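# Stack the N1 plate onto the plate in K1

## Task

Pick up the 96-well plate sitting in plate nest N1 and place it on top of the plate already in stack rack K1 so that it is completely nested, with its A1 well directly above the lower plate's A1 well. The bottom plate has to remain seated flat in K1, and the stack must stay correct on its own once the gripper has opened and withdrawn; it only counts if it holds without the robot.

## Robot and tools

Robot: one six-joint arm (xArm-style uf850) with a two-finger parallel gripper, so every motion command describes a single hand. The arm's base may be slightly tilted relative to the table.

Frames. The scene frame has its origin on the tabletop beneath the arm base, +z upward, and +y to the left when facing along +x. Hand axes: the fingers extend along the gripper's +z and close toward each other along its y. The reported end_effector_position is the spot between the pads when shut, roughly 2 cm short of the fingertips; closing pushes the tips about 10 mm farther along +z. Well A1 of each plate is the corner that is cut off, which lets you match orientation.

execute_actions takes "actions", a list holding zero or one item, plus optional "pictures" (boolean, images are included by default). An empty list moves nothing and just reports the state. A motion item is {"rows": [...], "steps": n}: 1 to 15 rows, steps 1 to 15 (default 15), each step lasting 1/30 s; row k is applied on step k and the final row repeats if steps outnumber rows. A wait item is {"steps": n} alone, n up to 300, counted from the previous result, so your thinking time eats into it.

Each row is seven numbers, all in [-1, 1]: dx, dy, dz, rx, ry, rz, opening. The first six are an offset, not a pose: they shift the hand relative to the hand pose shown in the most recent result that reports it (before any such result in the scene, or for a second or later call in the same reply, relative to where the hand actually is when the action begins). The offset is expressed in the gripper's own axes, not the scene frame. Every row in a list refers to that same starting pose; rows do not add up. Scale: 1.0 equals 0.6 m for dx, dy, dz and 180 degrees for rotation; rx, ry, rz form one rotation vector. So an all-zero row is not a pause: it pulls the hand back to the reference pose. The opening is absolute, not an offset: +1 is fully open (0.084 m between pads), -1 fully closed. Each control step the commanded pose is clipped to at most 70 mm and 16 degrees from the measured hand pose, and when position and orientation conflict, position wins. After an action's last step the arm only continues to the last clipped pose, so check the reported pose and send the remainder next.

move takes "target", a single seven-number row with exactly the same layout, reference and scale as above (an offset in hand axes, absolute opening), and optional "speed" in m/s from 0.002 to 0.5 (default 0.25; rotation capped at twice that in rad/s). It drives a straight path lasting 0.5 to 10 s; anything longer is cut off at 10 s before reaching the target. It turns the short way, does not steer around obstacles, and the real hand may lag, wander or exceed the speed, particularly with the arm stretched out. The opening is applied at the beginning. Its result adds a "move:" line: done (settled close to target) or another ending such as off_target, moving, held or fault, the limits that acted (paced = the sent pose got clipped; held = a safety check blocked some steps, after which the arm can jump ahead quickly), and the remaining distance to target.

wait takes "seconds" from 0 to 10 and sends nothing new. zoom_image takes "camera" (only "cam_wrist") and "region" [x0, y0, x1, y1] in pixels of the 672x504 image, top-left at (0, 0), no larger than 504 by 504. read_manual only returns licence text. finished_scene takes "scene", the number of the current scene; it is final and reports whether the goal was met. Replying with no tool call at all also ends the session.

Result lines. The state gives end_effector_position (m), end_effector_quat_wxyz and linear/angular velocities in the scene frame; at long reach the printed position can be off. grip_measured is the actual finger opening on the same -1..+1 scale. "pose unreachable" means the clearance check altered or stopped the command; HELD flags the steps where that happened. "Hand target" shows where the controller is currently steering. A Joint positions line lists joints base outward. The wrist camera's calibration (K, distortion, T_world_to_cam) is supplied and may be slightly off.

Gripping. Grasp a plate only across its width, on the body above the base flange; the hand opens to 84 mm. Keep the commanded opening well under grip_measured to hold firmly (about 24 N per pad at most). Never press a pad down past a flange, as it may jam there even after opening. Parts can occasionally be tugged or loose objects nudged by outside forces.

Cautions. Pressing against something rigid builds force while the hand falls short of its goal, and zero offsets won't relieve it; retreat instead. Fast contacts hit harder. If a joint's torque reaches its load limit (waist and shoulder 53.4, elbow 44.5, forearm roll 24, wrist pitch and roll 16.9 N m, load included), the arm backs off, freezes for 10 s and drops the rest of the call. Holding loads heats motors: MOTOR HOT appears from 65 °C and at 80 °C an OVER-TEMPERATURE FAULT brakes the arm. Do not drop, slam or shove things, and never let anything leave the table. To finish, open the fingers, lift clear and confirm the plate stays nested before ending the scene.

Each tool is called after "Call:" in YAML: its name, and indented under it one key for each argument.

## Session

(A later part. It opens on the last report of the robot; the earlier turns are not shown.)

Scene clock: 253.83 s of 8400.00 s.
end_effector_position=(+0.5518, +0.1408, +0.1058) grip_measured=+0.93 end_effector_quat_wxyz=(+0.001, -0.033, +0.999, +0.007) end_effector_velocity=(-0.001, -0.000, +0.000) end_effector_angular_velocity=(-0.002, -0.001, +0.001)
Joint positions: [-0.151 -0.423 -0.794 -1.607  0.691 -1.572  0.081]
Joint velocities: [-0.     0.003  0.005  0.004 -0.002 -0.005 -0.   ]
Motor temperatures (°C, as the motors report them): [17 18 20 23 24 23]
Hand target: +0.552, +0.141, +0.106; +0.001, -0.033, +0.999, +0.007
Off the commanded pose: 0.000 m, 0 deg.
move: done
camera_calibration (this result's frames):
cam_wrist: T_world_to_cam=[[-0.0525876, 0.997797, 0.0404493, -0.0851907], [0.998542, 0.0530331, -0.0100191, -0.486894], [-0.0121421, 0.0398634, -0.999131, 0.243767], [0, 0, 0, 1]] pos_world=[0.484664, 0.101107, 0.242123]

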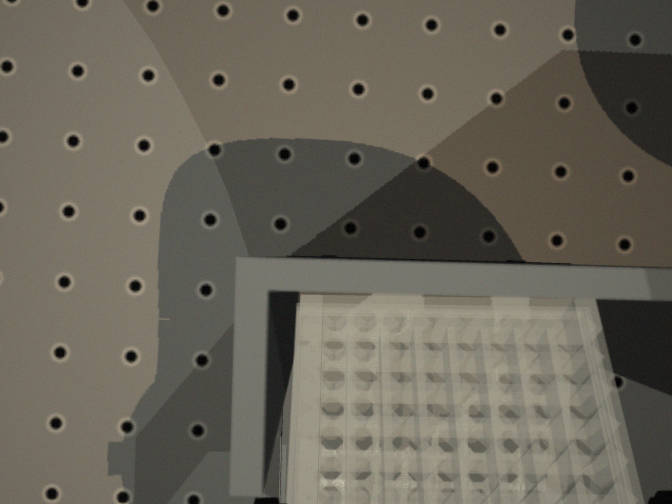

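Call:
move:
  target: [0,0,0,0,0,0,1]

Call:
move:
  target: [-0.09,0,-0.28,0,0,0,1]
  speed: 0.08

Scene clock: 256.43 s of 8400.00 s.
end_effector_position=(+0.5518, +0.1408, +0.1058) grip_measured=+1.00 end_effector_quat_wxyz=(+0.001, -0.033, +0.999, +0.007) end_effector_velocity=(-0.000, -0.000, -0.000) end_effector_angular_velocity=(-0.000, +0.001, +0.000)
Joint positions: [-0.151 -0.423 -0.794 -1.607  0.691 -1.572  0.084]
Joint velocities: [-0.    -0.001 -0.    -0.001 -0.     0.     0.   ]
Motor temperatures (°C, as the motors report them): [17 18 20 23 24 23]
Hand target: +0.552, +0.141, +0.106; +0.001, -0.033, +0.999, +0.007
Off the commanded pose: 0.000 m, 0 deg.
move: done
camera_calibration (this result's frames):
cam_wrist: T_world_to_cam=[[-0.0525881, 0.997797, 0.040447, -0.0851894], [0.998542, 0.0530335, -0.0100168, -0.486889], [-0.0121398, 0.0398613, -0.999131, 0.243767], [0, 0, 0, 1]] pos_world=[0.484659, 0.101106, 0.242124]

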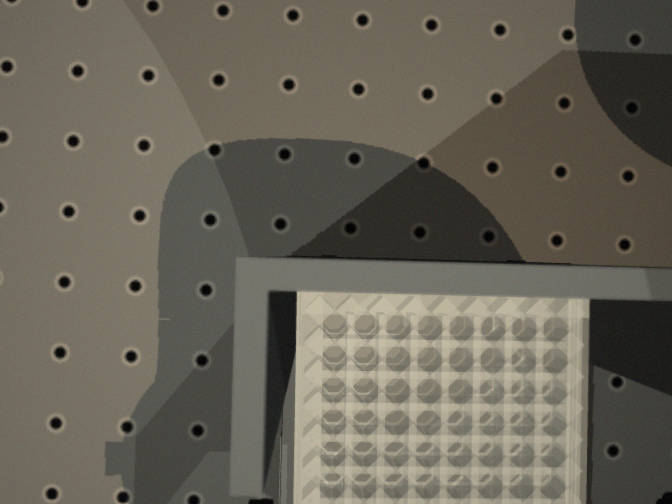

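Scene clock: 259.07 s of 8400.00 s.
end_effector_position=(+0.6052, +0.1421, +0.2732) grip_measured=+1.00 end_effector_quat_wxyz=(+0.001, -0.033, +0.999, +0.008) end_effector_velocity=(+0.001, +0.000, +0.003) end_effector_angular_velocity=(-0.000, +0.002, +0.001)
Joint positions: [-0.373 -0.213 -0.918 -2.089  0.896 -1.167  0.084]
Joint velocities: [-0.003  0.002 -0.004 -0.007  0.005  0.005  0.   ]
Motor temperatures (°C, as the motors report them): [17 18 20 23 24 23]
Hand target: +0.605, +0.142, +0.274; +0.001, -0.033, +0.999, +0.008
Off the commanded pose: 0.001 m, 0 deg.
move: done
camera_calibration (this result's frames):
cam_wrist: T_world_to_cam=[[-0.0525812, 0.997785, 0.0407526, -0.0906017], [0.998542, 0.0530329, -0.0100829, -0.53858], [-0.0122218, 0.040163, -0.999118, 0.411637], [0, 0, 0, 1]] pos_world=[0.538061, 0.102431, 0.409536]

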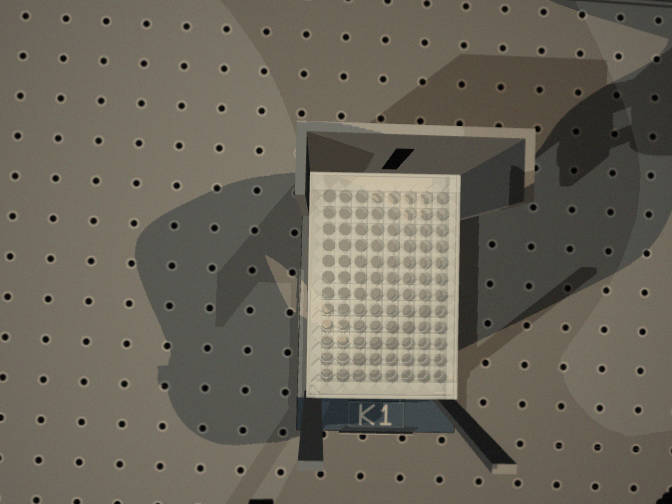

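Looks nested.

Call:
finished_scene:
  scene: 1

The scene is finished: the task was done.


## Next scene

The same job, from a new start.

Call:
execute_actions:
  actions: []

Scene clock: 0.00 s of 8400.00 s.
end_effector_position=(+0.6569, +0.2025, +0.2389) grip_measured=+1.00 end_effector_quat_wxyz=(+0.208, +0.267, +0.941, -0.012) end_effector_velocity=(+0.001, +0.000, +0.001) end_effector_angular_velocity=(+0.000, -0.001, +0.000)
Joint positions: [-0.136 -0.076 -0.77  -1.386  0.48  -0.951  0.084]
Joint velocities: [-0.     0.001 -0.001  0.     0.     0.    -0.   ]
Motor temperatures (°C, as the motors report them): [17 18 20 23 23 23]
Hand target: +0.657, +0.202, +0.239; +0.208, +0.267, +0.941, -0.012
camera_calibration (this result's frames):
cam_wrist: T_world_to_cam=[[0.507713, 0.853439, 0.117767, -0.503911], [0.769185, -0.510611, 0.384228, -0.423175], [0.388048, -0.104493, -0.915696, 0.122029], [0, 0, 0, 1]] pos_world=[0.533989, 0.22673, 0.333682]

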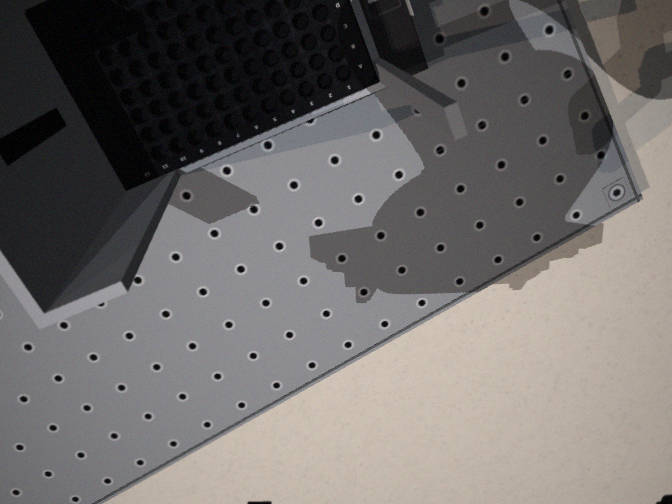

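Call:
move:
  target: [-0.1,0,-0.35,0.029,0.1305,0,1]

Scene clock: 3.60 s of 8400.00 s.
end_effector_position=(+0.6226, +0.2011, +0.4539) grip_measured=+1.00 end_effector_quat_wxyz=(-0.000, +0.273, +0.962, +0.000) end_effector_velocity=(+0.000, +0.000, +0.002) end_effector_angular_velocity=(+0.003, +0.009, +0.000)
Joint positions: [-0.533 -0.011 -1.11  -2.338  1.224 -0.269  0.084]
Joint velocities: [-0.003 -0.005 -0.01  -0.006  0.013  0.003  0.   ]
Motor temperatures (°C, as the motors report them): [17 18 20 23 23 23]
Hand target: +0.623, +0.201, +0.454; -0.001, +0.273, +0.962, +0.000
Off the commanded pose: 0.001 m, 0 deg.
move: done
camera_calibration (this result's frames):
cam_wrist: T_world_to_cam=[[0.536509, 0.843503, 0.0257194, -0.484752], [0.843889, -0.536364, -0.0128309, -0.341242], [0.00297209, 0.0285882, -0.999587, 0.583076], [0, 0, 0, 1]] pos_world=[0.546311, 0.20919, 0.590925]

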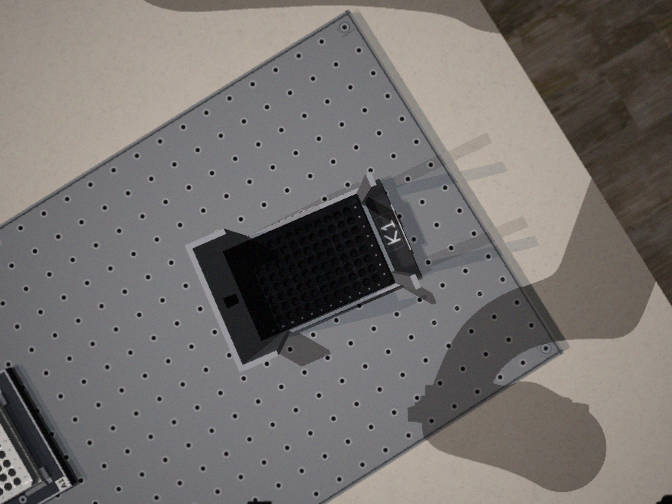

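Call:
move:
  target: [-0.26,-0.486,0,0,0,0,1]

Scene clock: 8.47 s of 8400.00 s.
end_effector_position=(+0.6038, -0.1282, +0.4543) grip_measured=+1.00 end_effector_quat_wxyz=(-0.000, +0.273, +0.962, +0.000) end_effector_velocity=(-0.001, -0.003, -0.001) end_effector_angular_velocity=(+0.001, +0.002, -0.001)
Joint positions: [-0.892 -0.604 -1.396 -2.394  1.211 -0.719  0.084]
Joint velocities: [-0.002 -0.008 -0.006 -0.002  0.001 -0.001  0.   ]
Motor temperatures (°C, as the motors report them): [17 18 20 23 23 23]
Hand target: +0.604, -0.129, +0.454; -0.000, +0.273, +0.962, +0.000
Off the commanded pose: 0.002 m, 0 deg.
move: done
camera_calibration (this result's frames):
cam_wrist: T_world_to_cam=[[0.536309, 0.84363, 0.0257171, -0.196767], [0.844015, -0.536176, -0.0124233, -0.502202], [0.0033082, 0.0283684, -0.999592, 0.59273], [0, 0, 0, 1]] pos_world=[0.527433, -0.120085, 0.591309]

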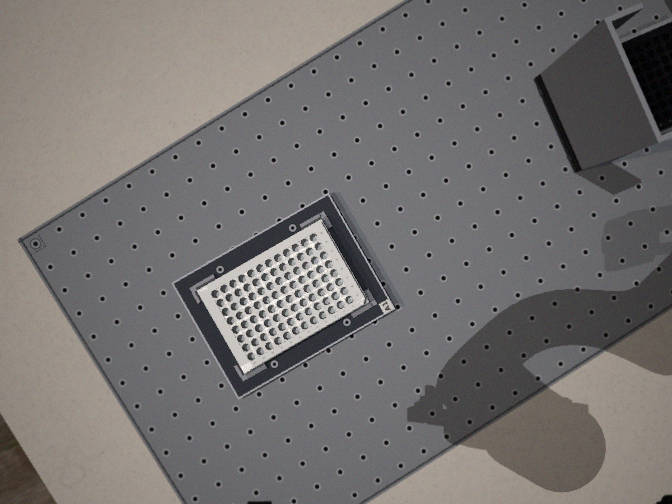

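Call:
move:
  target: [0.05,-0.137,0.59,0,0,-0.656,1]

Scene clock: 16.67 s of 8400.00 s.
end_effector_position=(+0.5354, -0.1829, +0.1011) grip_measured=+1.00 end_effector_quat_wxyz=(+0.000, +0.684, -0.729, -0.000) end_effector_velocity=(-0.000, -0.000, -0.002) end_effector_angular_velocity=(-0.001, -0.005, +0.011)
Joint positions: [-0.607 -1.019 -1.207 -1.832  0.774 -3.304  0.084]
Joint velocities: [ 0.001 -0.003  0.001  0.013 -0.001 -0.022  0.   ]
Motor temperatures (°C, as the motors report them): [17 18 20 23 23 23]
Hand target: +0.535, -0.183, +0.101; +0.000, +0.685, -0.729, +0.000
Off the commanded pose: 0.001 m, 0 deg.
After step 90, 0.57 s passed at rest.
move: done
camera_calibration (this result's frames):
cam_wrist: T_world_to_cam=[[-0.996651, 0.0774716, 0.0261705, 0.575636], [0.0771612, 0.996938, -0.0126683, 0.212814], [-0.0270718, -0.0106066, -0.999577, 0.250596], [0, 0, 0, 1]] pos_world=[0.564072, -0.254099, 0.238122]

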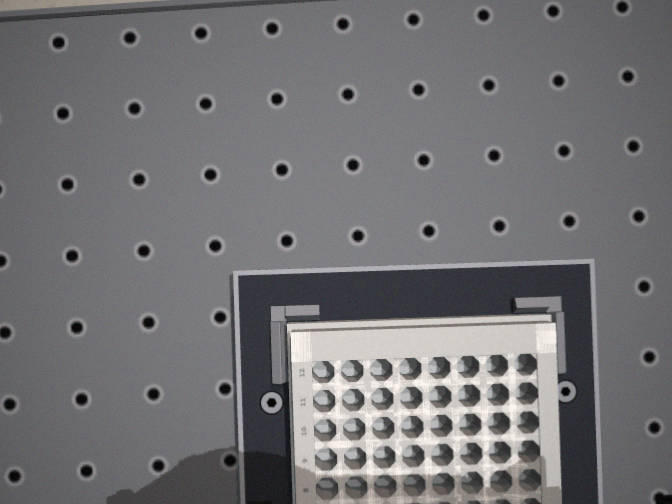

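Call:
move:
  target: [-0.028,-0.01,0.07,0,0,-0.011,1]
  speed: 0.08

Scene clock: 20.33 s of 8400.00 s.
end_effector_position=(+0.5423, -0.1667, +0.0594) grip_measured=+1.00 end_effector_quat_wxyz=(+0.000, +0.697, -0.717, -0.000) end_effector_velocity=(-0.000, -0.000, -0.002) end_effector_angular_velocity=(-0.002, +0.001, +0.000)
Joint positions: [-0.533 -1.058 -1.22  -1.735  0.756 -3.371  0.084]
Joint velocities: [ 0.003 -0.002 -0.001  0.004 -0.003 -0.002 -0.   ]
Motor temperatures (°C, as the motors report them): [17 18 20 23 23 23]
Hand target: +0.542, -0.167, +0.059; +0.000, +0.697, -0.717, -0.000
Off the commanded pose: 0.000 m, 0 deg.
move: done
camera_calibration (this result's frames):
cam_wrist: T_world_to_cam=[[-0.998726, 0.0431662, 0.0261412, 0.577837], [0.0428444, 0.999, -0.012749, 0.214534], [-0.0266654, -0.0116128, -0.999577, 0.208899], [0, 0, 0, 1]] pos_world=[0.57348, -0.236837, 0.19644]

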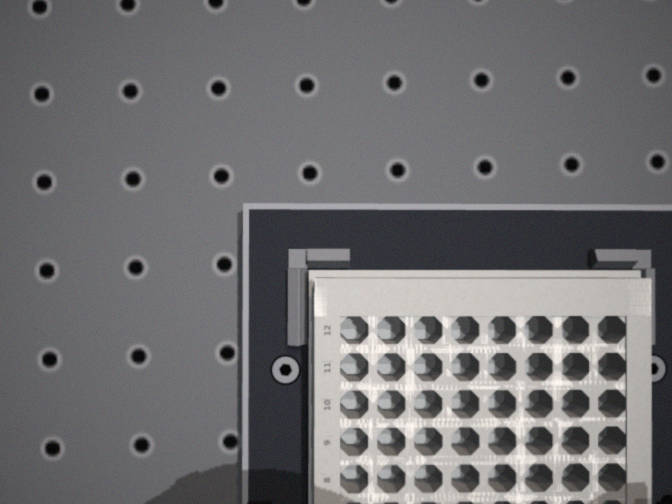

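Call:
move:
  target: [0,0.005,0]


Call:
move:
  target: [0,0.005,0,0,0,0,1]
  speed: 0.03

Call:
move:
  target: [0,0,0.019,0,0,0,1]
  speed: 0.02

Call:
move:
  target: [0,0,0,0,0,0,0.4]

Call:
move:
  target: [0,0,-0.4,0,0,0,0.4]
  speed: 0.1

Scene clock: 24.53 s of 8400.00 s.
end_effector_position=(+0.5394, -0.1666, +0.0594) grip_measured=+1.00 end_effector_quat_wxyz=(+0.000, +0.697, -0.717, -0.000) end_effector_velocity=(-0.001, +0.000, -0.000) end_effector_angular_velocity=(+0.001, -0.001, -0.000)
Joint positions: [-0.535 -1.057 -1.212 -1.731  0.755 -3.38   0.084]
Joint velocities: [-0.     0.     0.002  0.003  0.001 -0.003  0.   ]
Motor temperatures (°C, as the motors report them): [17 18 20 23 23 23]
Hand target: +0.539, -0.167, +0.059; +0.000, +0.697, -0.717, -0.000
Off the commanded pose: 0.000 m, 0 deg.
After step 90, 0.50 s passed at rest.
move: done
camera_calibration (this result's frames):
cam_wrist: T_world_to_cam=[[-0.998725, 0.0431701, 0.0261582, 0.574936], [0.0428482, 0.999, -0.012745, 0.214575], [-0.0266823, -0.011608, -0.999577, 0.208825], [0, 0, 0, 1]] pos_world=[0.570581, -0.236756, 0.196432]

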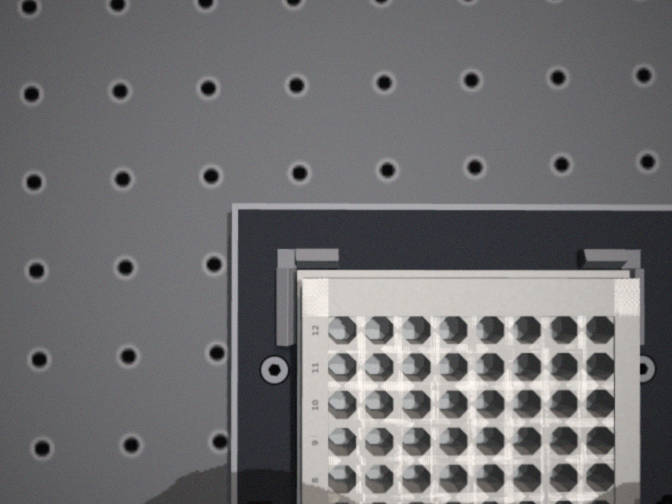

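Scene clock: 25.37 s of 8400.00 s.
end_effector_position=(+0.5395, -0.1667, +0.0484) grip_measured=+1.00 end_effector_quat_wxyz=(+0.000, +0.697, -0.717, +0.000) end_effector_velocity=(-0.007, +0.000, -0.007) end_effector_angular_velocity=(-0.002, +0.012, -0.005)
Joint positions: [-0.522 -1.075 -1.222 -1.709  0.751 -3.392  0.084]
Joint velocities: [ 0.006 -0.009  0.005  0.005 -0.008 -0.003  0.   ]
Motor temperatures (°C, as the motors report them): [17 18 20 23 23 23]
Hand target: +0.539, -0.167, +0.048; +0.000, +0.697, -0.717, -0.000
Off the commanded pose: 0.000 m, 0 deg.
move: done
camera_calibration (this result's frames):
cam_wrist: T_world_to_cam=[[-0.998729, 0.0431572, 0.0260444, 0.575287], [0.0428321, 0.998999, -0.0129168, 0.214539], [-0.0265758, -0.0117848, -0.999577, 0.197781], [0, 0, 0, 1]] pos_world=[0.570622, -0.236821, 0.185485]

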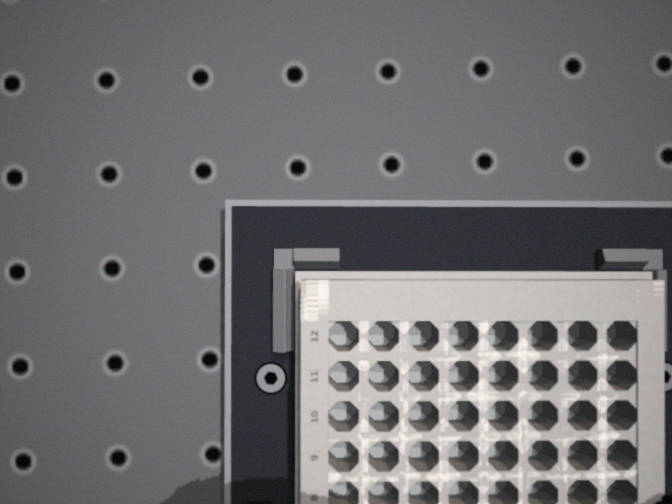

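Scene clock: 25.87 s of 8400.00 s.
end_effector_position=(+0.5387, -0.1668, +0.0484) grip_measured=+0.88 end_effector_quat_wxyz=(+0.001, +0.697, -0.717, -0.000) end_effector_velocity=(+0.001, +0.000, -0.001) end_effector_angular_velocity=(+0.001, +0.001, +0.004)
Joint positions: [-0.522 -1.075 -1.222 -1.71   0.751 -3.392  0.08 ]
Joint velocities: [ 0.002 -0.001 -0.003 -0.002  0.001 -0.     0.001]
Motor temperatures (°C, as the motors report them): [17 18 20 23 23 23]
Hand target: +0.540, -0.167, +0.048; +0.000, +0.697, -0.717, +0.000
Off the commanded pose: 0.001 m, 0 deg.
move: done
camera_calibration (this result's frames):
cam_wrist: T_world_to_cam=[[-0.998681, 0.0435887, 0.0271255, 0.57453], [0.0432487, 0.99898, -0.0129966, 0.214447], [-0.0276644, -0.0118063, -0.999548, 0.198332], [0, 0, 0, 1]] pos_world=[0.569984, -0.23693, 0.185445]

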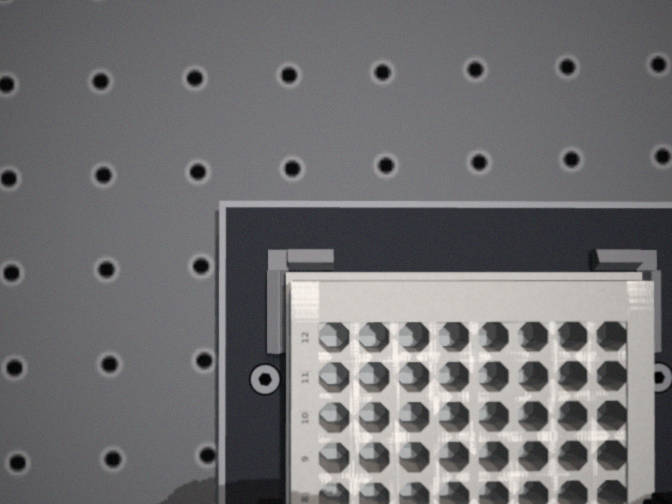

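Scene clock: 28.73 s of 8400.00 s.
end_effector_position=(+0.5389, -0.1664, +0.2877) grip_measured=+0.39 end_effector_quat_wxyz=(+0.001, +0.697, -0.717, -0.000) end_effector_velocity=(+0.000, -0.000, +0.003) end_effector_angular_velocity=(-0.001, +0.001, +0.003)
Joint positions: [-0.808 -0.736 -1.159 -2.19   0.929 -3.09   0.061]
Joint velocities: [-0.003  0.003 -0.001 -0.006  0.002  0.002 -0.   ]
Motor temperatures (°C, as the motors report them): [17 18 20 23 23 23]
Hand target: +0.539, -0.166, +0.288; +0.001, +0.697, -0.717, -0.000
Off the commanded pose: 0.001 m, 0 deg.
move: done
camera_calibration (this result's frames):
cam_wrist: T_world_to_cam=[[-0.998681, 0.0435686, 0.0271522, 0.568189], [0.0432375, 0.998985, -0.0126672, 0.217091], [-0.0276765, -0.0114765, -0.999551, 0.437558], [0, 0, 0, 1]] pos_world=[0.570163, -0.236604, 0.424684]

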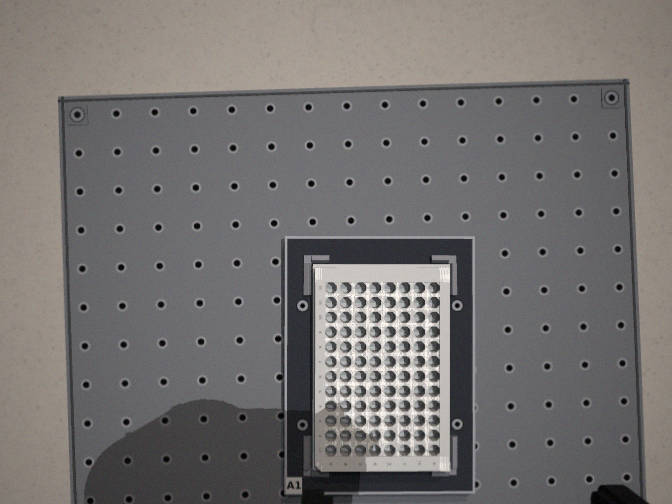

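Call:
move:
  target: [0,0,0.38,0,0,0,1]
  speed: 0.15

Call:
move:
  target: [0,0,0.025,0,0,0,1]
  speed: 0.02

Call:
move:
  target: [0,0,0,0,0,0,0.0]

Call:
move:
  target: [0,0,-0.06,0,0,0,0.0]
  speed: 0.02

Scene clock: 34.03 s of 8400.00 s.
end_effector_position=(+0.5387, -0.1668, +0.0604) grip_measured=+1.00 end_effector_quat_wxyz=(+0.001, +0.697, -0.717, -0.000) end_effector_velocity=(-0.000, -0.000, -0.003) end_effector_angular_velocity=(-0.001, +0.000, -0.001)
Joint positions: [-0.537 -1.055 -1.211 -1.733  0.755 -3.379  0.084]
Joint velocities: [ 0.003 -0.005 -0.002  0.005 -0.002 -0.003  0.   ]
Motor temperatures (°C, as the motors report them): [17 18 20 23 23 23]
Hand target: +0.539, -0.167, +0.060; +0.001, +0.697, -0.717, -0.000
Off the commanded pose: 0.001 m, 0 deg.
After step 90, 0.23 s passed at rest.
move: done
camera_calibration (this result's frames):
cam_wrist: T_world_to_cam=[[-0.998681, 0.0436025, 0.0271207, 0.574194], [0.0432635, 0.99898, -0.0129618, 0.214542], [-0.0276582, -0.0117713, -0.999548, 0.210278], [0, 0, 0, 1]] pos_world=[0.569971, -0.236884, 0.197391]

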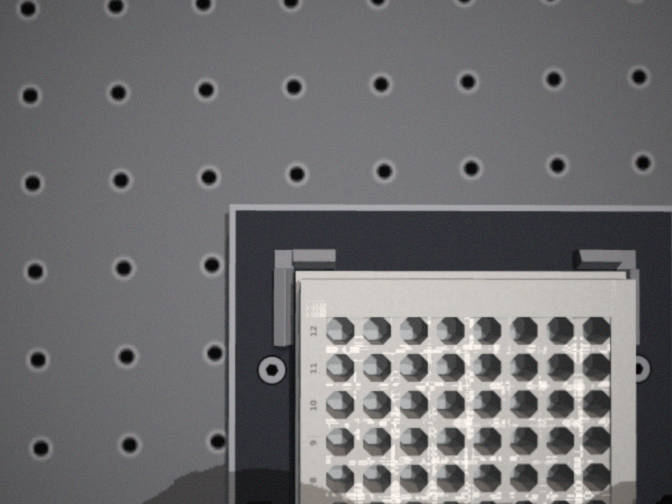

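Scene clock: 35.00 s of 8400.00 s.
end_effector_position=(+0.5389, -0.1669, +0.0467) grip_measured=+1.00 end_effector_quat_wxyz=(+0.000, +0.697, -0.718, -0.000) end_effector_velocity=(+0.000, -0.000, -0.003) end_effector_angular_velocity=(-0.001, -0.000, +0.002)
Joint positions: [-0.52  -1.078 -1.223 -1.705  0.751 -3.394  0.084]
Joint velocities: [ 0.003 -0.005 -0.003  0.005 -0.001 -0.004  0.   ]
Motor temperatures (°C, as the motors report them): [17 18 20 23 23 23]
Hand target: +0.539, -0.167, +0.045; +0.001, +0.697, -0.717, -0.000
Off the commanded pose: 0.001 m, 0 deg.
move: done
camera_calibration (this result's frames):
cam_wrist: T_world_to_cam=[[-0.998692, 0.0438468, 0.026314, 0.574836], [0.0435206, 0.99897, -0.0128424, 0.214404], [-0.02685, -0.0116804, -0.999571, 0.196185], [0, 0, 0, 1]] pos_world=[0.570021, -0.237096, 0.183728]

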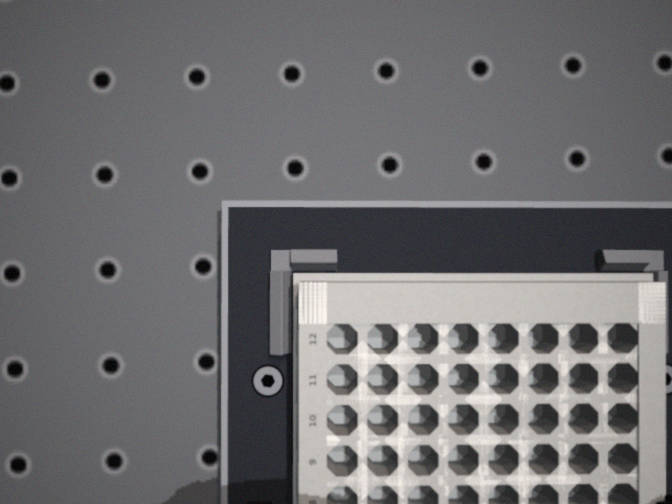

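Scene clock: 35.53 s of 8400.00 s.
end_effector_position=(+0.5389, -0.1672, +0.0469) grip_measured=+0.96 end_effector_quat_wxyz=(+0.001, +0.697, -0.718, +0.000) end_effector_velocity=(-0.000, +0.000, -0.000) end_effector_angular_velocity=(+0.001, -0.000, -0.000)
Joint positions: [-0.521 -1.078 -1.224 -1.705  0.751 -3.394  0.082]
Joint velocities: [ 0.    -0.001 -0.     0.001  0.001 -0.     0.001]
Motor temperatures (°C, as the motors report them): [17 18 20 23 23 23]
Hand target: +0.539, -0.167, +0.047; +0.000, +0.697, -0.718, -0.000
Off the commanded pose: 0.000 m, 0 deg.
move: done
camera_calibration (this result's frames):
cam_wrist: T_world_to_cam=[[-0.998693, 0.0439437, 0.0261113, 0.574905], [0.0436076, 0.99896, -0.0133046, 0.214604], [-0.0266688, -0.0121485, -0.999571, 0.196178], [0, 0, 0, 1]] pos_world=[0.570027, -0.237261, 0.183938]

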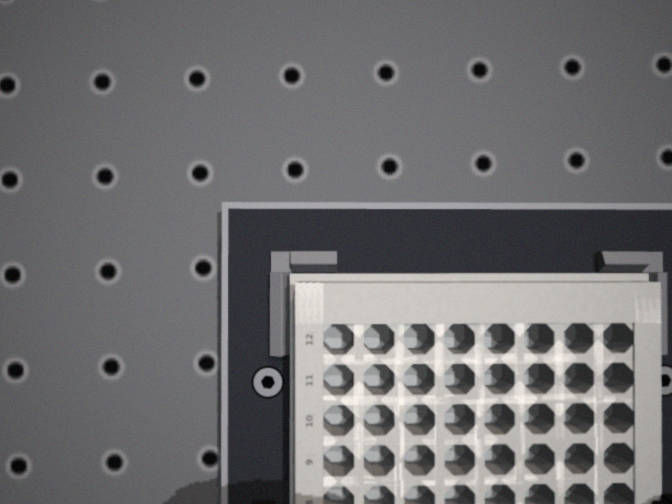

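Scene clock: 37.63 s of 8400.00 s.
end_effector_position=(+0.5389, -0.1671, +0.0826) grip_measured=+0.84 end_effector_quat_wxyz=(+0.000, +0.697, -0.718, +0.000) end_effector_velocity=(-0.000, +0.000, +0.002) end_effector_angular_velocity=(+0.001, -0.000, +0.000)
Joint positions: [-0.564 -1.019 -1.193 -1.777  0.762 -3.354  0.078]
Joint velocities: [-0.002  0.003  0.002 -0.003  0.001  0.001 -0.   ]
Motor temperatures (°C, as the motors report them): [17 18 20 23 23 23]
Hand target: +0.539, -0.167, +0.083; +0.000, +0.697, -0.718, +0.000
Off the commanded pose: 0.000 m, 0 deg.
move: done
camera_calibration (this result's frames):
cam_wrist: T_world_to_cam=[[-0.998693, 0.0439444, 0.0261107, 0.573934], [0.0436093, 0.998961, -0.013268, 0.215005], [-0.0266666, -0.0121119, -0.999571, 0.231909], [0, 0, 0, 1]] pos_world=[0.569992, -0.237194, 0.219676]

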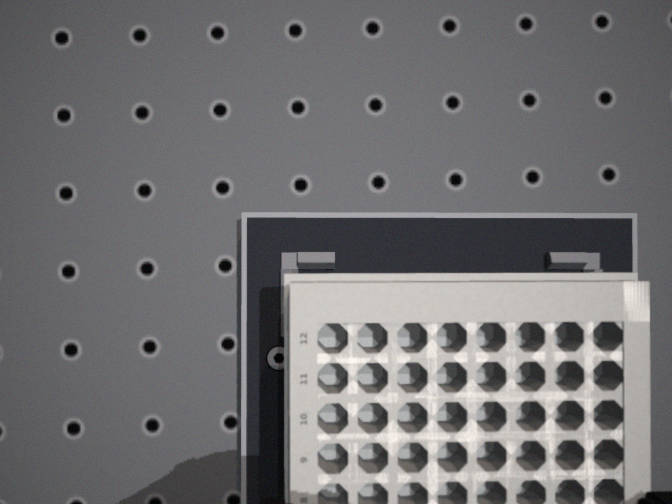

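Call:
move:
  target: [-0.58,0.005,-0.345,0,0,0.052,0.0]
  speed: 0.15

Scene clock: 45.17 s of 8400.00 s.
end_effector_position=(+0.5447, +0.1803, +0.2885) grip_measured=+0.84 end_effector_quat_wxyz=(-0.000, -0.636, +0.772, -0.000) end_effector_velocity=(+0.000, +0.002, +0.002) end_effector_angular_velocity=(-0.001, -0.000, -0.000)
Joint positions: [-0.353 -0.014 -0.74  -2.106  0.882 -2.438  0.078]
Joint velocities: [ 0.001  0.005 -0.001 -0.004  0.002  0.008 -0.   ]
Motor temperatures (°C, as the motors report them): [17 18 20 23 23 23]
Hand target: +0.545, +0.181, +0.289; -0.000, -0.636, +0.772, -0.000
Off the commanded pose: 0.002 m, 0 deg.
After step 90, 1.30 s passed at rest.
move: done
camera_calibration (this result's frames):
cam_wrist: T_world_to_cam=[[-0.978238, 0.205827, 0.0261869, 0.518696], [0.205547, 0.978561, -0.0130186, -0.214185], [-0.0283051, -0.00735269, -0.999572, 0.442081], [0, 0, 0, 1]] pos_world=[0.563946, 0.106082, 0.425521]

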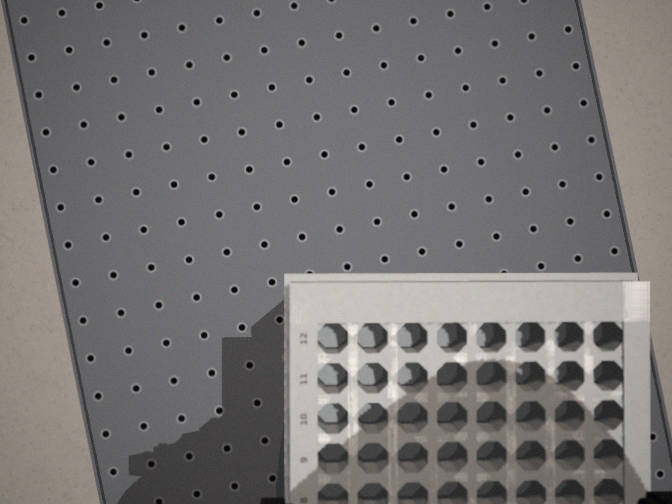

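Call:
move:
  target: [-0.22,0,-0.1,0,0,-0.06,0.0]
  speed: 0.12

Scene clock: 50.13 s of 8400.00 s.
end_effector_position=(+0.5696, +0.3095, +0.3481) grip_measured=+0.84 end_effector_quat_wxyz=(+0.000, +0.705, -0.709, -0.000) end_effector_velocity=(+0.001, +0.002, +0.001) end_effector_angular_velocity=(-0.000, -0.002, +0.003)
Joint positions: [-0.196  0.174 -0.871 -2.258  0.967 -2.212  0.078]
Joint velocities: [ 0.002  0.002 -0.004 -0.002  0.001  0.004 -0.   ]
Motor temperatures (°C, as the motors report them): [17 18 20 23 23 23]
Hand target: +0.570, +0.310, +0.348; +0.000, +0.705, -0.709, -0.000
Off the commanded pose: 0.001 m, 0 deg.
After step 90, 0.27 s passed at rest.
move: done
camera_calibration (this result's frames):
cam_wrist: T_world_to_cam=[[-0.999461, 0.0192797, 0.0265604, 0.584619], [0.0189447, 0.999738, -0.0128083, -0.245223], [-0.0268004, -0.0122982, -0.999565, 0.504034], [0, 0, 0, 1]] pos_world=[0.602458, 0.240086, 0.485146]

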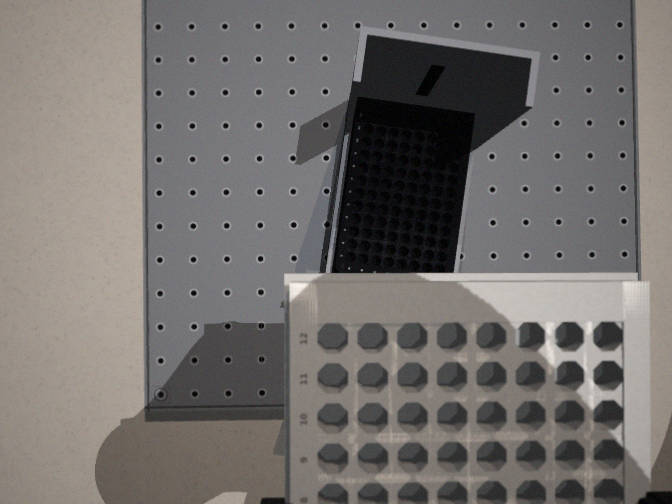

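Call:
move:
  target: [0.183,0.03,0,0,0,0.052,0.0]
  speed: 0.12

Call:
move:
  target: [0,0,0.26,0,0,0,0.0]
  speed: 0.06

Scene clock: 56.57 s of 8400.00 s.
end_effector_position=(+0.5514, +0.2003, +0.3482) grip_measured=+0.84 end_effector_quat_wxyz=(-0.000, -0.645, +0.764, +0.000) end_effector_velocity=(-0.000, -0.002, +0.000) end_effector_angular_velocity=(+0.000, -0.001, -0.003)
Joint positions: [-0.414  0.075 -0.795 -2.218  0.999 -2.345  0.078]
Joint velocities: [-0.004 -0.003  0.001  0.001  0.    -0.003 -0.   ]
Motor temperatures (°C, as the motors report them): [17 18 20 23 23 23]
Hand target: +0.551, +0.200, +0.348; -0.000, -0.645, +0.764, +0.000
Off the commanded pose: 0.001 m, 0 deg.
After step 90, 2.00 s passed at rest.
move: done
camera_calibration (this result's frames):
cam_wrist: T_world_to_cam=[[-0.983113, 0.181102, 0.0262728, 0.52724], [0.180815, 0.983432, -0.0129069, -0.22168], [-0.028175, -0.00793842, -0.999571, 0.502163], [0, 0, 0, 1]] pos_world=[0.572569, 0.126509, 0.485235]

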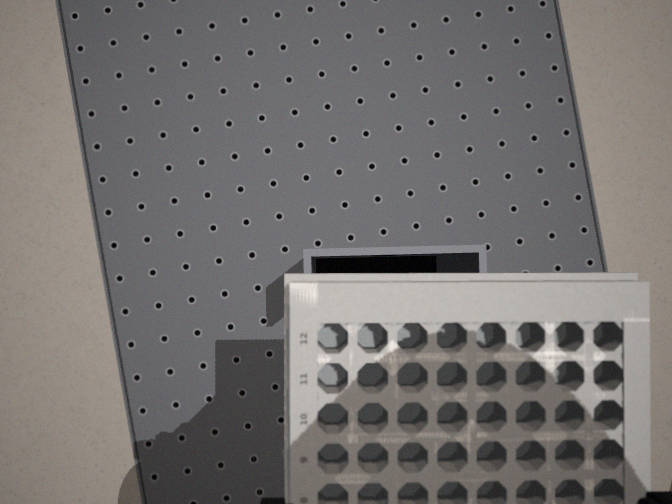

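Scene clock: 59.57 s of 8400.00 s.
end_effector_position=(+0.5513, +0.2000, +0.1929) grip_measured=+0.84 end_effector_quat_wxyz=(-0.000, -0.645, +0.764, -0.000) end_effector_velocity=(-0.000, +0.000, -0.002) end_effector_angular_velocity=(+0.002, +0.000, +0.001)
Joint positions: [-0.163 -0.15  -0.739 -1.88   0.72  -2.571  0.078]
Joint velocities: [ 0.003 -0.004 -0.     0.007 -0.001 -0.007 -0.   ]
Motor temperatures (°C, as the motors report them): [17 18 20 23 23 23]
Hand target: +0.551, +0.200, +0.193; -0.000, -0.645, +0.764, -0.000
Off the commanded pose: 0.001 m, 0 deg.
move: done
camera_calibration (this result's frames):
cam_wrist: T_world_to_cam=[[-0.9831, 0.181181, 0.0262262, 0.53127], [0.180888, 0.983415, -0.0131789, -0.223415], [-0.028179, -0.0082122, -0.999569, 0.346964], [0, 0, 0, 1]] pos_world=[0.572482, 0.126303, 0.329937]

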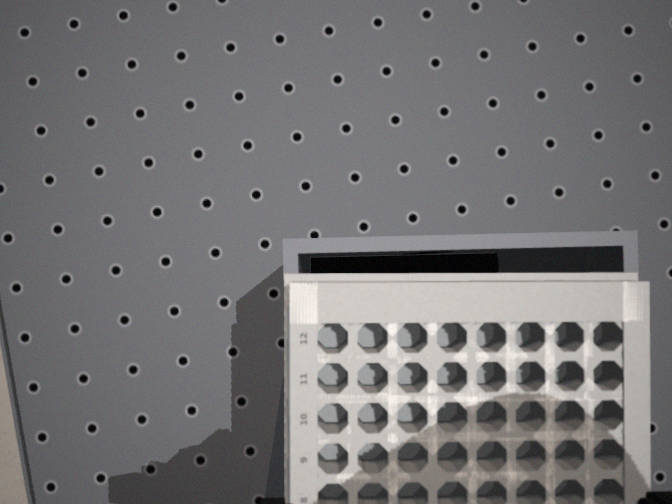

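Call:
move:
  target: [0.01,-0.002,0,0,0,-0.007,0.0]
  speed: 0.03

Call:
move:
  target: [0,0,0.12,0,0,0,0.0]
  speed: 0.025

Scene clock: 65.17 s of 8400.00 s.
end_effector_position=(+0.5515, +0.1941, +0.1929) grip_measured=+0.84 end_effector_quat_wxyz=(-0.001, -0.653, +0.757, -0.000) end_effector_velocity=(+0.000, -0.002, +0.000) end_effector_angular_velocity=(+0.001, -0.000, +0.008)
Joint positions: [-0.174 -0.16  -0.74  -1.879  0.723 -2.606  0.078]
Joint velocities: [-0.004 -0.003 -0.001  0.001  0.003 -0.014 -0.   ]
Motor temperatures (°C, as the motors report them): [17 18 20 23 23 23]
Hand target: +0.552, +0.194, +0.193; -0.001, -0.654, +0.757, -0.000
Off the commanded pose: 0.000 m, 0 deg.
After step 90, 1.90 s passed at rest.
move: done
camera_calibration (this result's frames):
cam_wrist: T_world_to_cam=[[-0.986707, 0.160371, 0.0262757, 0.538542], [0.16007, 0.987017, -0.0132242, -0.206875], [-0.0280553, -0.00884251, -0.999567, 0.346971], [0, 0, 0, 1]] pos_world=[0.574232, 0.120891, 0.329935]

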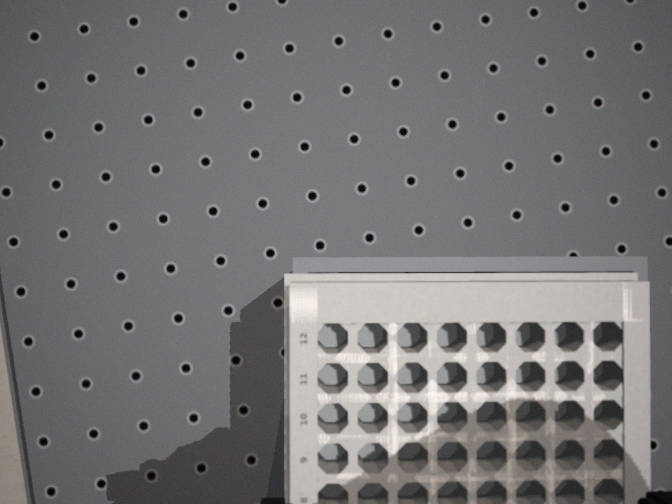

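Scene clock: 68.33 s of 8400.00 s.
end_effector_position=(+0.5516, +0.1940, +0.1213) grip_measured=-0.01 end_effector_quat_wxyz=(-0.001, -0.653, +0.757, -0.000) end_effector_velocity=(+0.000, +0.000, -0.002) end_effector_angular_velocity=(+0.000, -0.000, +0.001)
Joint positions: [-0.071 -0.302 -0.766 -1.662  0.65  -2.771  0.044]
Joint velocities: [ 0.003 -0.004 -0.001  0.008 -0.002 -0.007  0.   ]
Motor temperatures (°C, as the motors report them): [17 18 20 23 23 23]
Hand target: +0.552, +0.194, +0.121; -0.001, -0.653, +0.757, -0.000
Off the commanded pose: 0.000 m, 0 deg.
move: done
camera_calibration (this result's frames):
cam_wrist: T_world_to_cam=[[-0.986703, 0.160393, 0.0262766, 0.540462], [0.160088, 0.987012, -0.0133531, -0.207722], [-0.0280771, -0.00896903, -0.999566, 0.275495], [0, 0, 0, 1]] pos_world=[0.574264, 0.120809, 0.2584]

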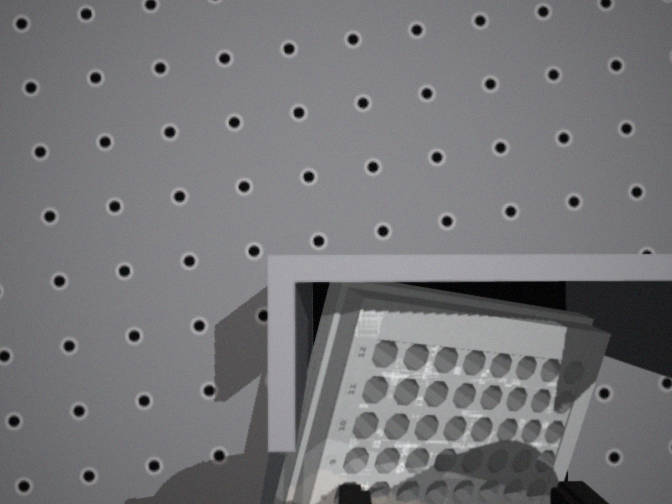

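Dropped again. Look from above.

Call:
move:
  target: [-0.09,0,-0.28,0,0,0,1]
  speed: 0.08

Scene clock: 73.00 s of 8400.00 s.
end_effector_position=(+0.5593, +0.2475, +0.2886) grip_measured=+1.00 end_effector_quat_wxyz=(-0.001, -0.653, +0.757, +0.000) end_effector_velocity=(-0.000, +0.001, +0.002) end_effector_angular_velocity=(+0.001, +0.002, +0.000)
Joint positions: [-0.222  0.058 -0.78  -2.134  0.862 -2.297  0.084]
Joint velocities: [-0.002  0.003 -0.001 -0.004  0.005  0.003 -0.   ]
Motor temperatures (°C, as the motors report them): [17 18 20 23 23 23]
Hand target: +0.559, +0.248, +0.289; -0.001, -0.653, +0.757, +0.000
Off the commanded pose: 0.001 m, 0 deg.
move: done
camera_calibration (this result's frames):
cam_wrist: T_world_to_cam=[[-0.986695, 0.160414, 0.0264815, 0.535021], [0.160114, 0.987011, -0.0131097, -0.259581], [-0.0282405, -0.00869525, -0.999563, 0.443375], [0, 0, 0, 1]] pos_world=[0.581986, 0.174239, 0.425611]

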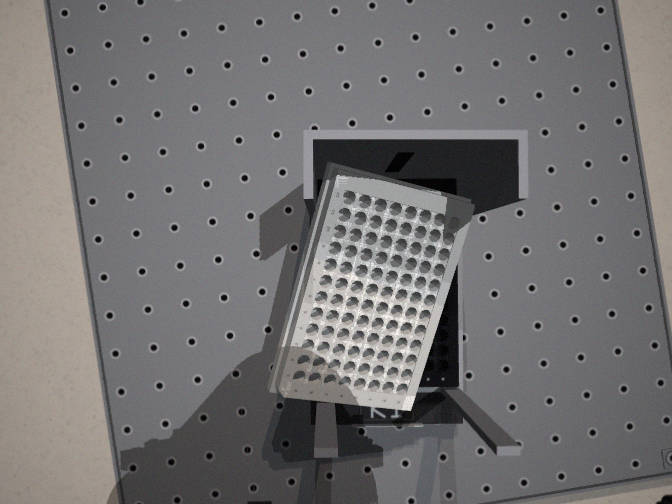

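Call:
move:
  target: [0.08,-0.09,0.25,0,0,0,-1]
  speed: 0.1

Call:
move:
  target: [0,0,0.095,0,0,0,-1]
  speed: 0.02

Call:
move:
  target: [-0.08,0.09,-0.34,0,0,0,1]
  speed: 0.1

Scene clock: 79.17 s of 8400.00 s.
end_effector_position=(+0.6058, +0.1923, +0.1393) grip_measured=-1.00 end_effector_quat_wxyz=(-0.001, -0.653, +0.757, -0.000) end_effector_velocity=(+0.000, -0.001, -0.002) end_effector_angular_velocity=(+0.000, +0.001, +0.000)
Joint positions: [-0.106 -0.345 -0.912 -1.818  0.684 -2.612  0.   ]
Joint velocities: [ 0.001 -0.005 -0.002  0.003 -0.001 -0.004  0.   ]
Motor temperatures (°C, as the motors report them): [17 18 20 23 23 23]
Hand target: +0.606, +0.192, +0.139; -0.001, -0.653, +0.757, -0.000
Off the commanded pose: 0.001 m, 0 deg.
After step 90, 1.00 s passed at rest.
move: done
camera_calibration (this result's frames):
cam_wrist: T_world_to_cam=[[-0.986702, 0.160391, 0.0263322, 0.593782], [0.160087, 0.987014, -0.0132874, -0.214453], [-0.0281214, -0.0088953, -0.999565, 0.29493], [0, 0, 0, 1]] pos_world=[0.628511, 0.119055, 0.276317]

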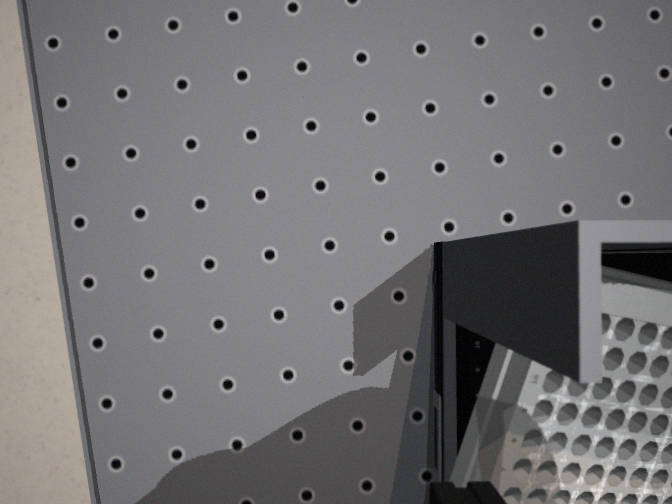

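Scene clock: 82.30 s of 8400.00 s.
end_effector_position=(+0.6058, +0.1922, +0.0826) grip_measured=-1.00 end_effector_quat_wxyz=(-0.001, -0.653, +0.757, -0.000) end_effector_velocity=(+0.000, +0.000, -0.001) end_effector_angular_velocity=(-0.001, -0.001, +0.002)
Joint positions: [-0.037 -0.453 -0.946 -1.673  0.637 -2.72   0.   ]
Joint velocities: [ 0.002 -0.002 -0.001  0.004 -0.002 -0.004  0.   ]
Motor temperatures (°C, as the motors report them): [17 18 20 23 23 23]
Hand target: +0.606, +0.192, +0.082; -0.001, -0.653, +0.757, -0.000
Off the commanded pose: 0.000 m, 0 deg.
move: done
camera_calibration (this result's frames):
cam_wrist: T_world_to_cam=[[-0.986693, 0.160446, 0.026346, 0.59528], [0.160136, 0.987003, -0.0134937, -0.21509], [-0.0281685, -0.00909519, -0.999562, 0.238347], [0, 0, 0, 1]] pos_world=[0.628516, 0.118951, 0.219657]

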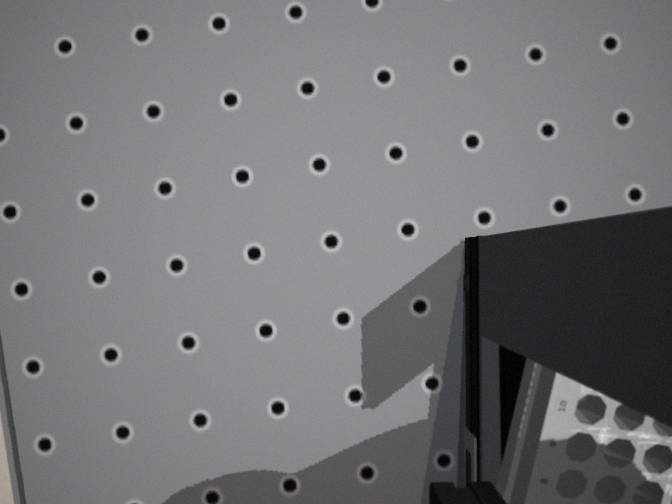

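Scene clock: 84.97 s of 8400.00 s.
end_effector_position=(+0.5592, +0.2475, +0.2858) grip_measured=+1.00 end_effector_quat_wxyz=(-0.001, -0.653, +0.757, +0.000) end_effector_velocity=(-0.000, +0.000, +0.002) end_effector_angular_velocity=(+0.000, +0.001, -0.001)
Joint positions: [-0.217  0.054 -0.779 -2.129  0.856 -2.3    0.084]
Joint velocities: [-0.002  0.003 -0.    -0.004  0.004  0.004 -0.   ]
Motor temperatures (°C, as the motors report them): [17 18 20 23 23 23]
Hand target: +0.559, +0.248, +0.286; -0.001, -0.653, +0.757, -0.000
Off the commanded pose: 0.001 m, 0 deg.
move: done
camera_calibration (this result's frames):
cam_wrist: T_world_to_cam=[[-0.986683, 0.160472, 0.026551, 0.534999], [0.160167, 0.987001, -0.013265, -0.259579], [-0.0283346, -0.00883574, -0.999559, 0.440647], [0, 0, 0, 1]] pos_world=[0.581936, 0.174245, 0.422805]

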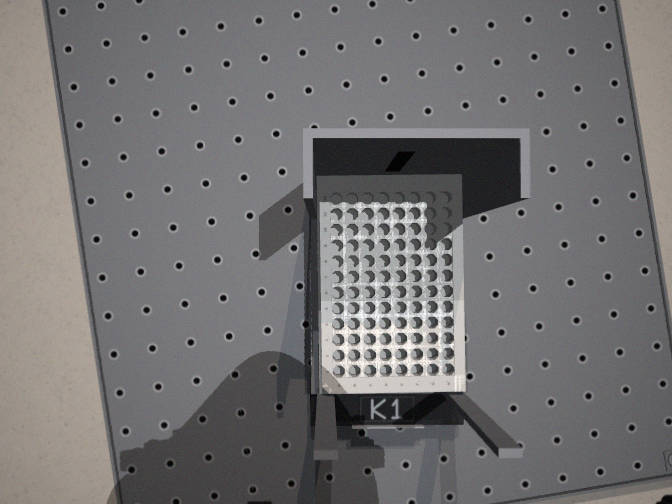

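It appears squarely seated.

Call:
zoom_image:
  camera: "cam_wrist"
  region: [280,140,520,440]

Region (280, 140, 520, 440) of cam_wrist's 672x504 image, scaled by 1.680, with more detail than that image has; it fills the left 403 columns of this view, and the rest is white.

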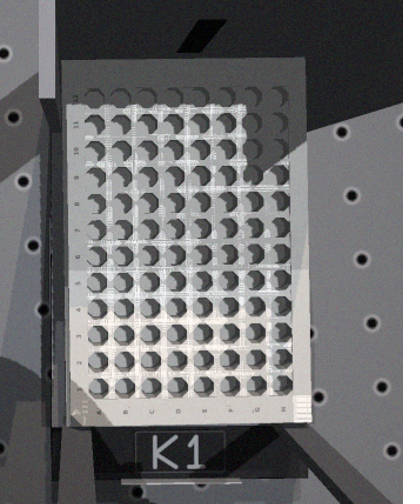

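Call:
finished_scene:
  scene: 2

The scene is finished: the task was done.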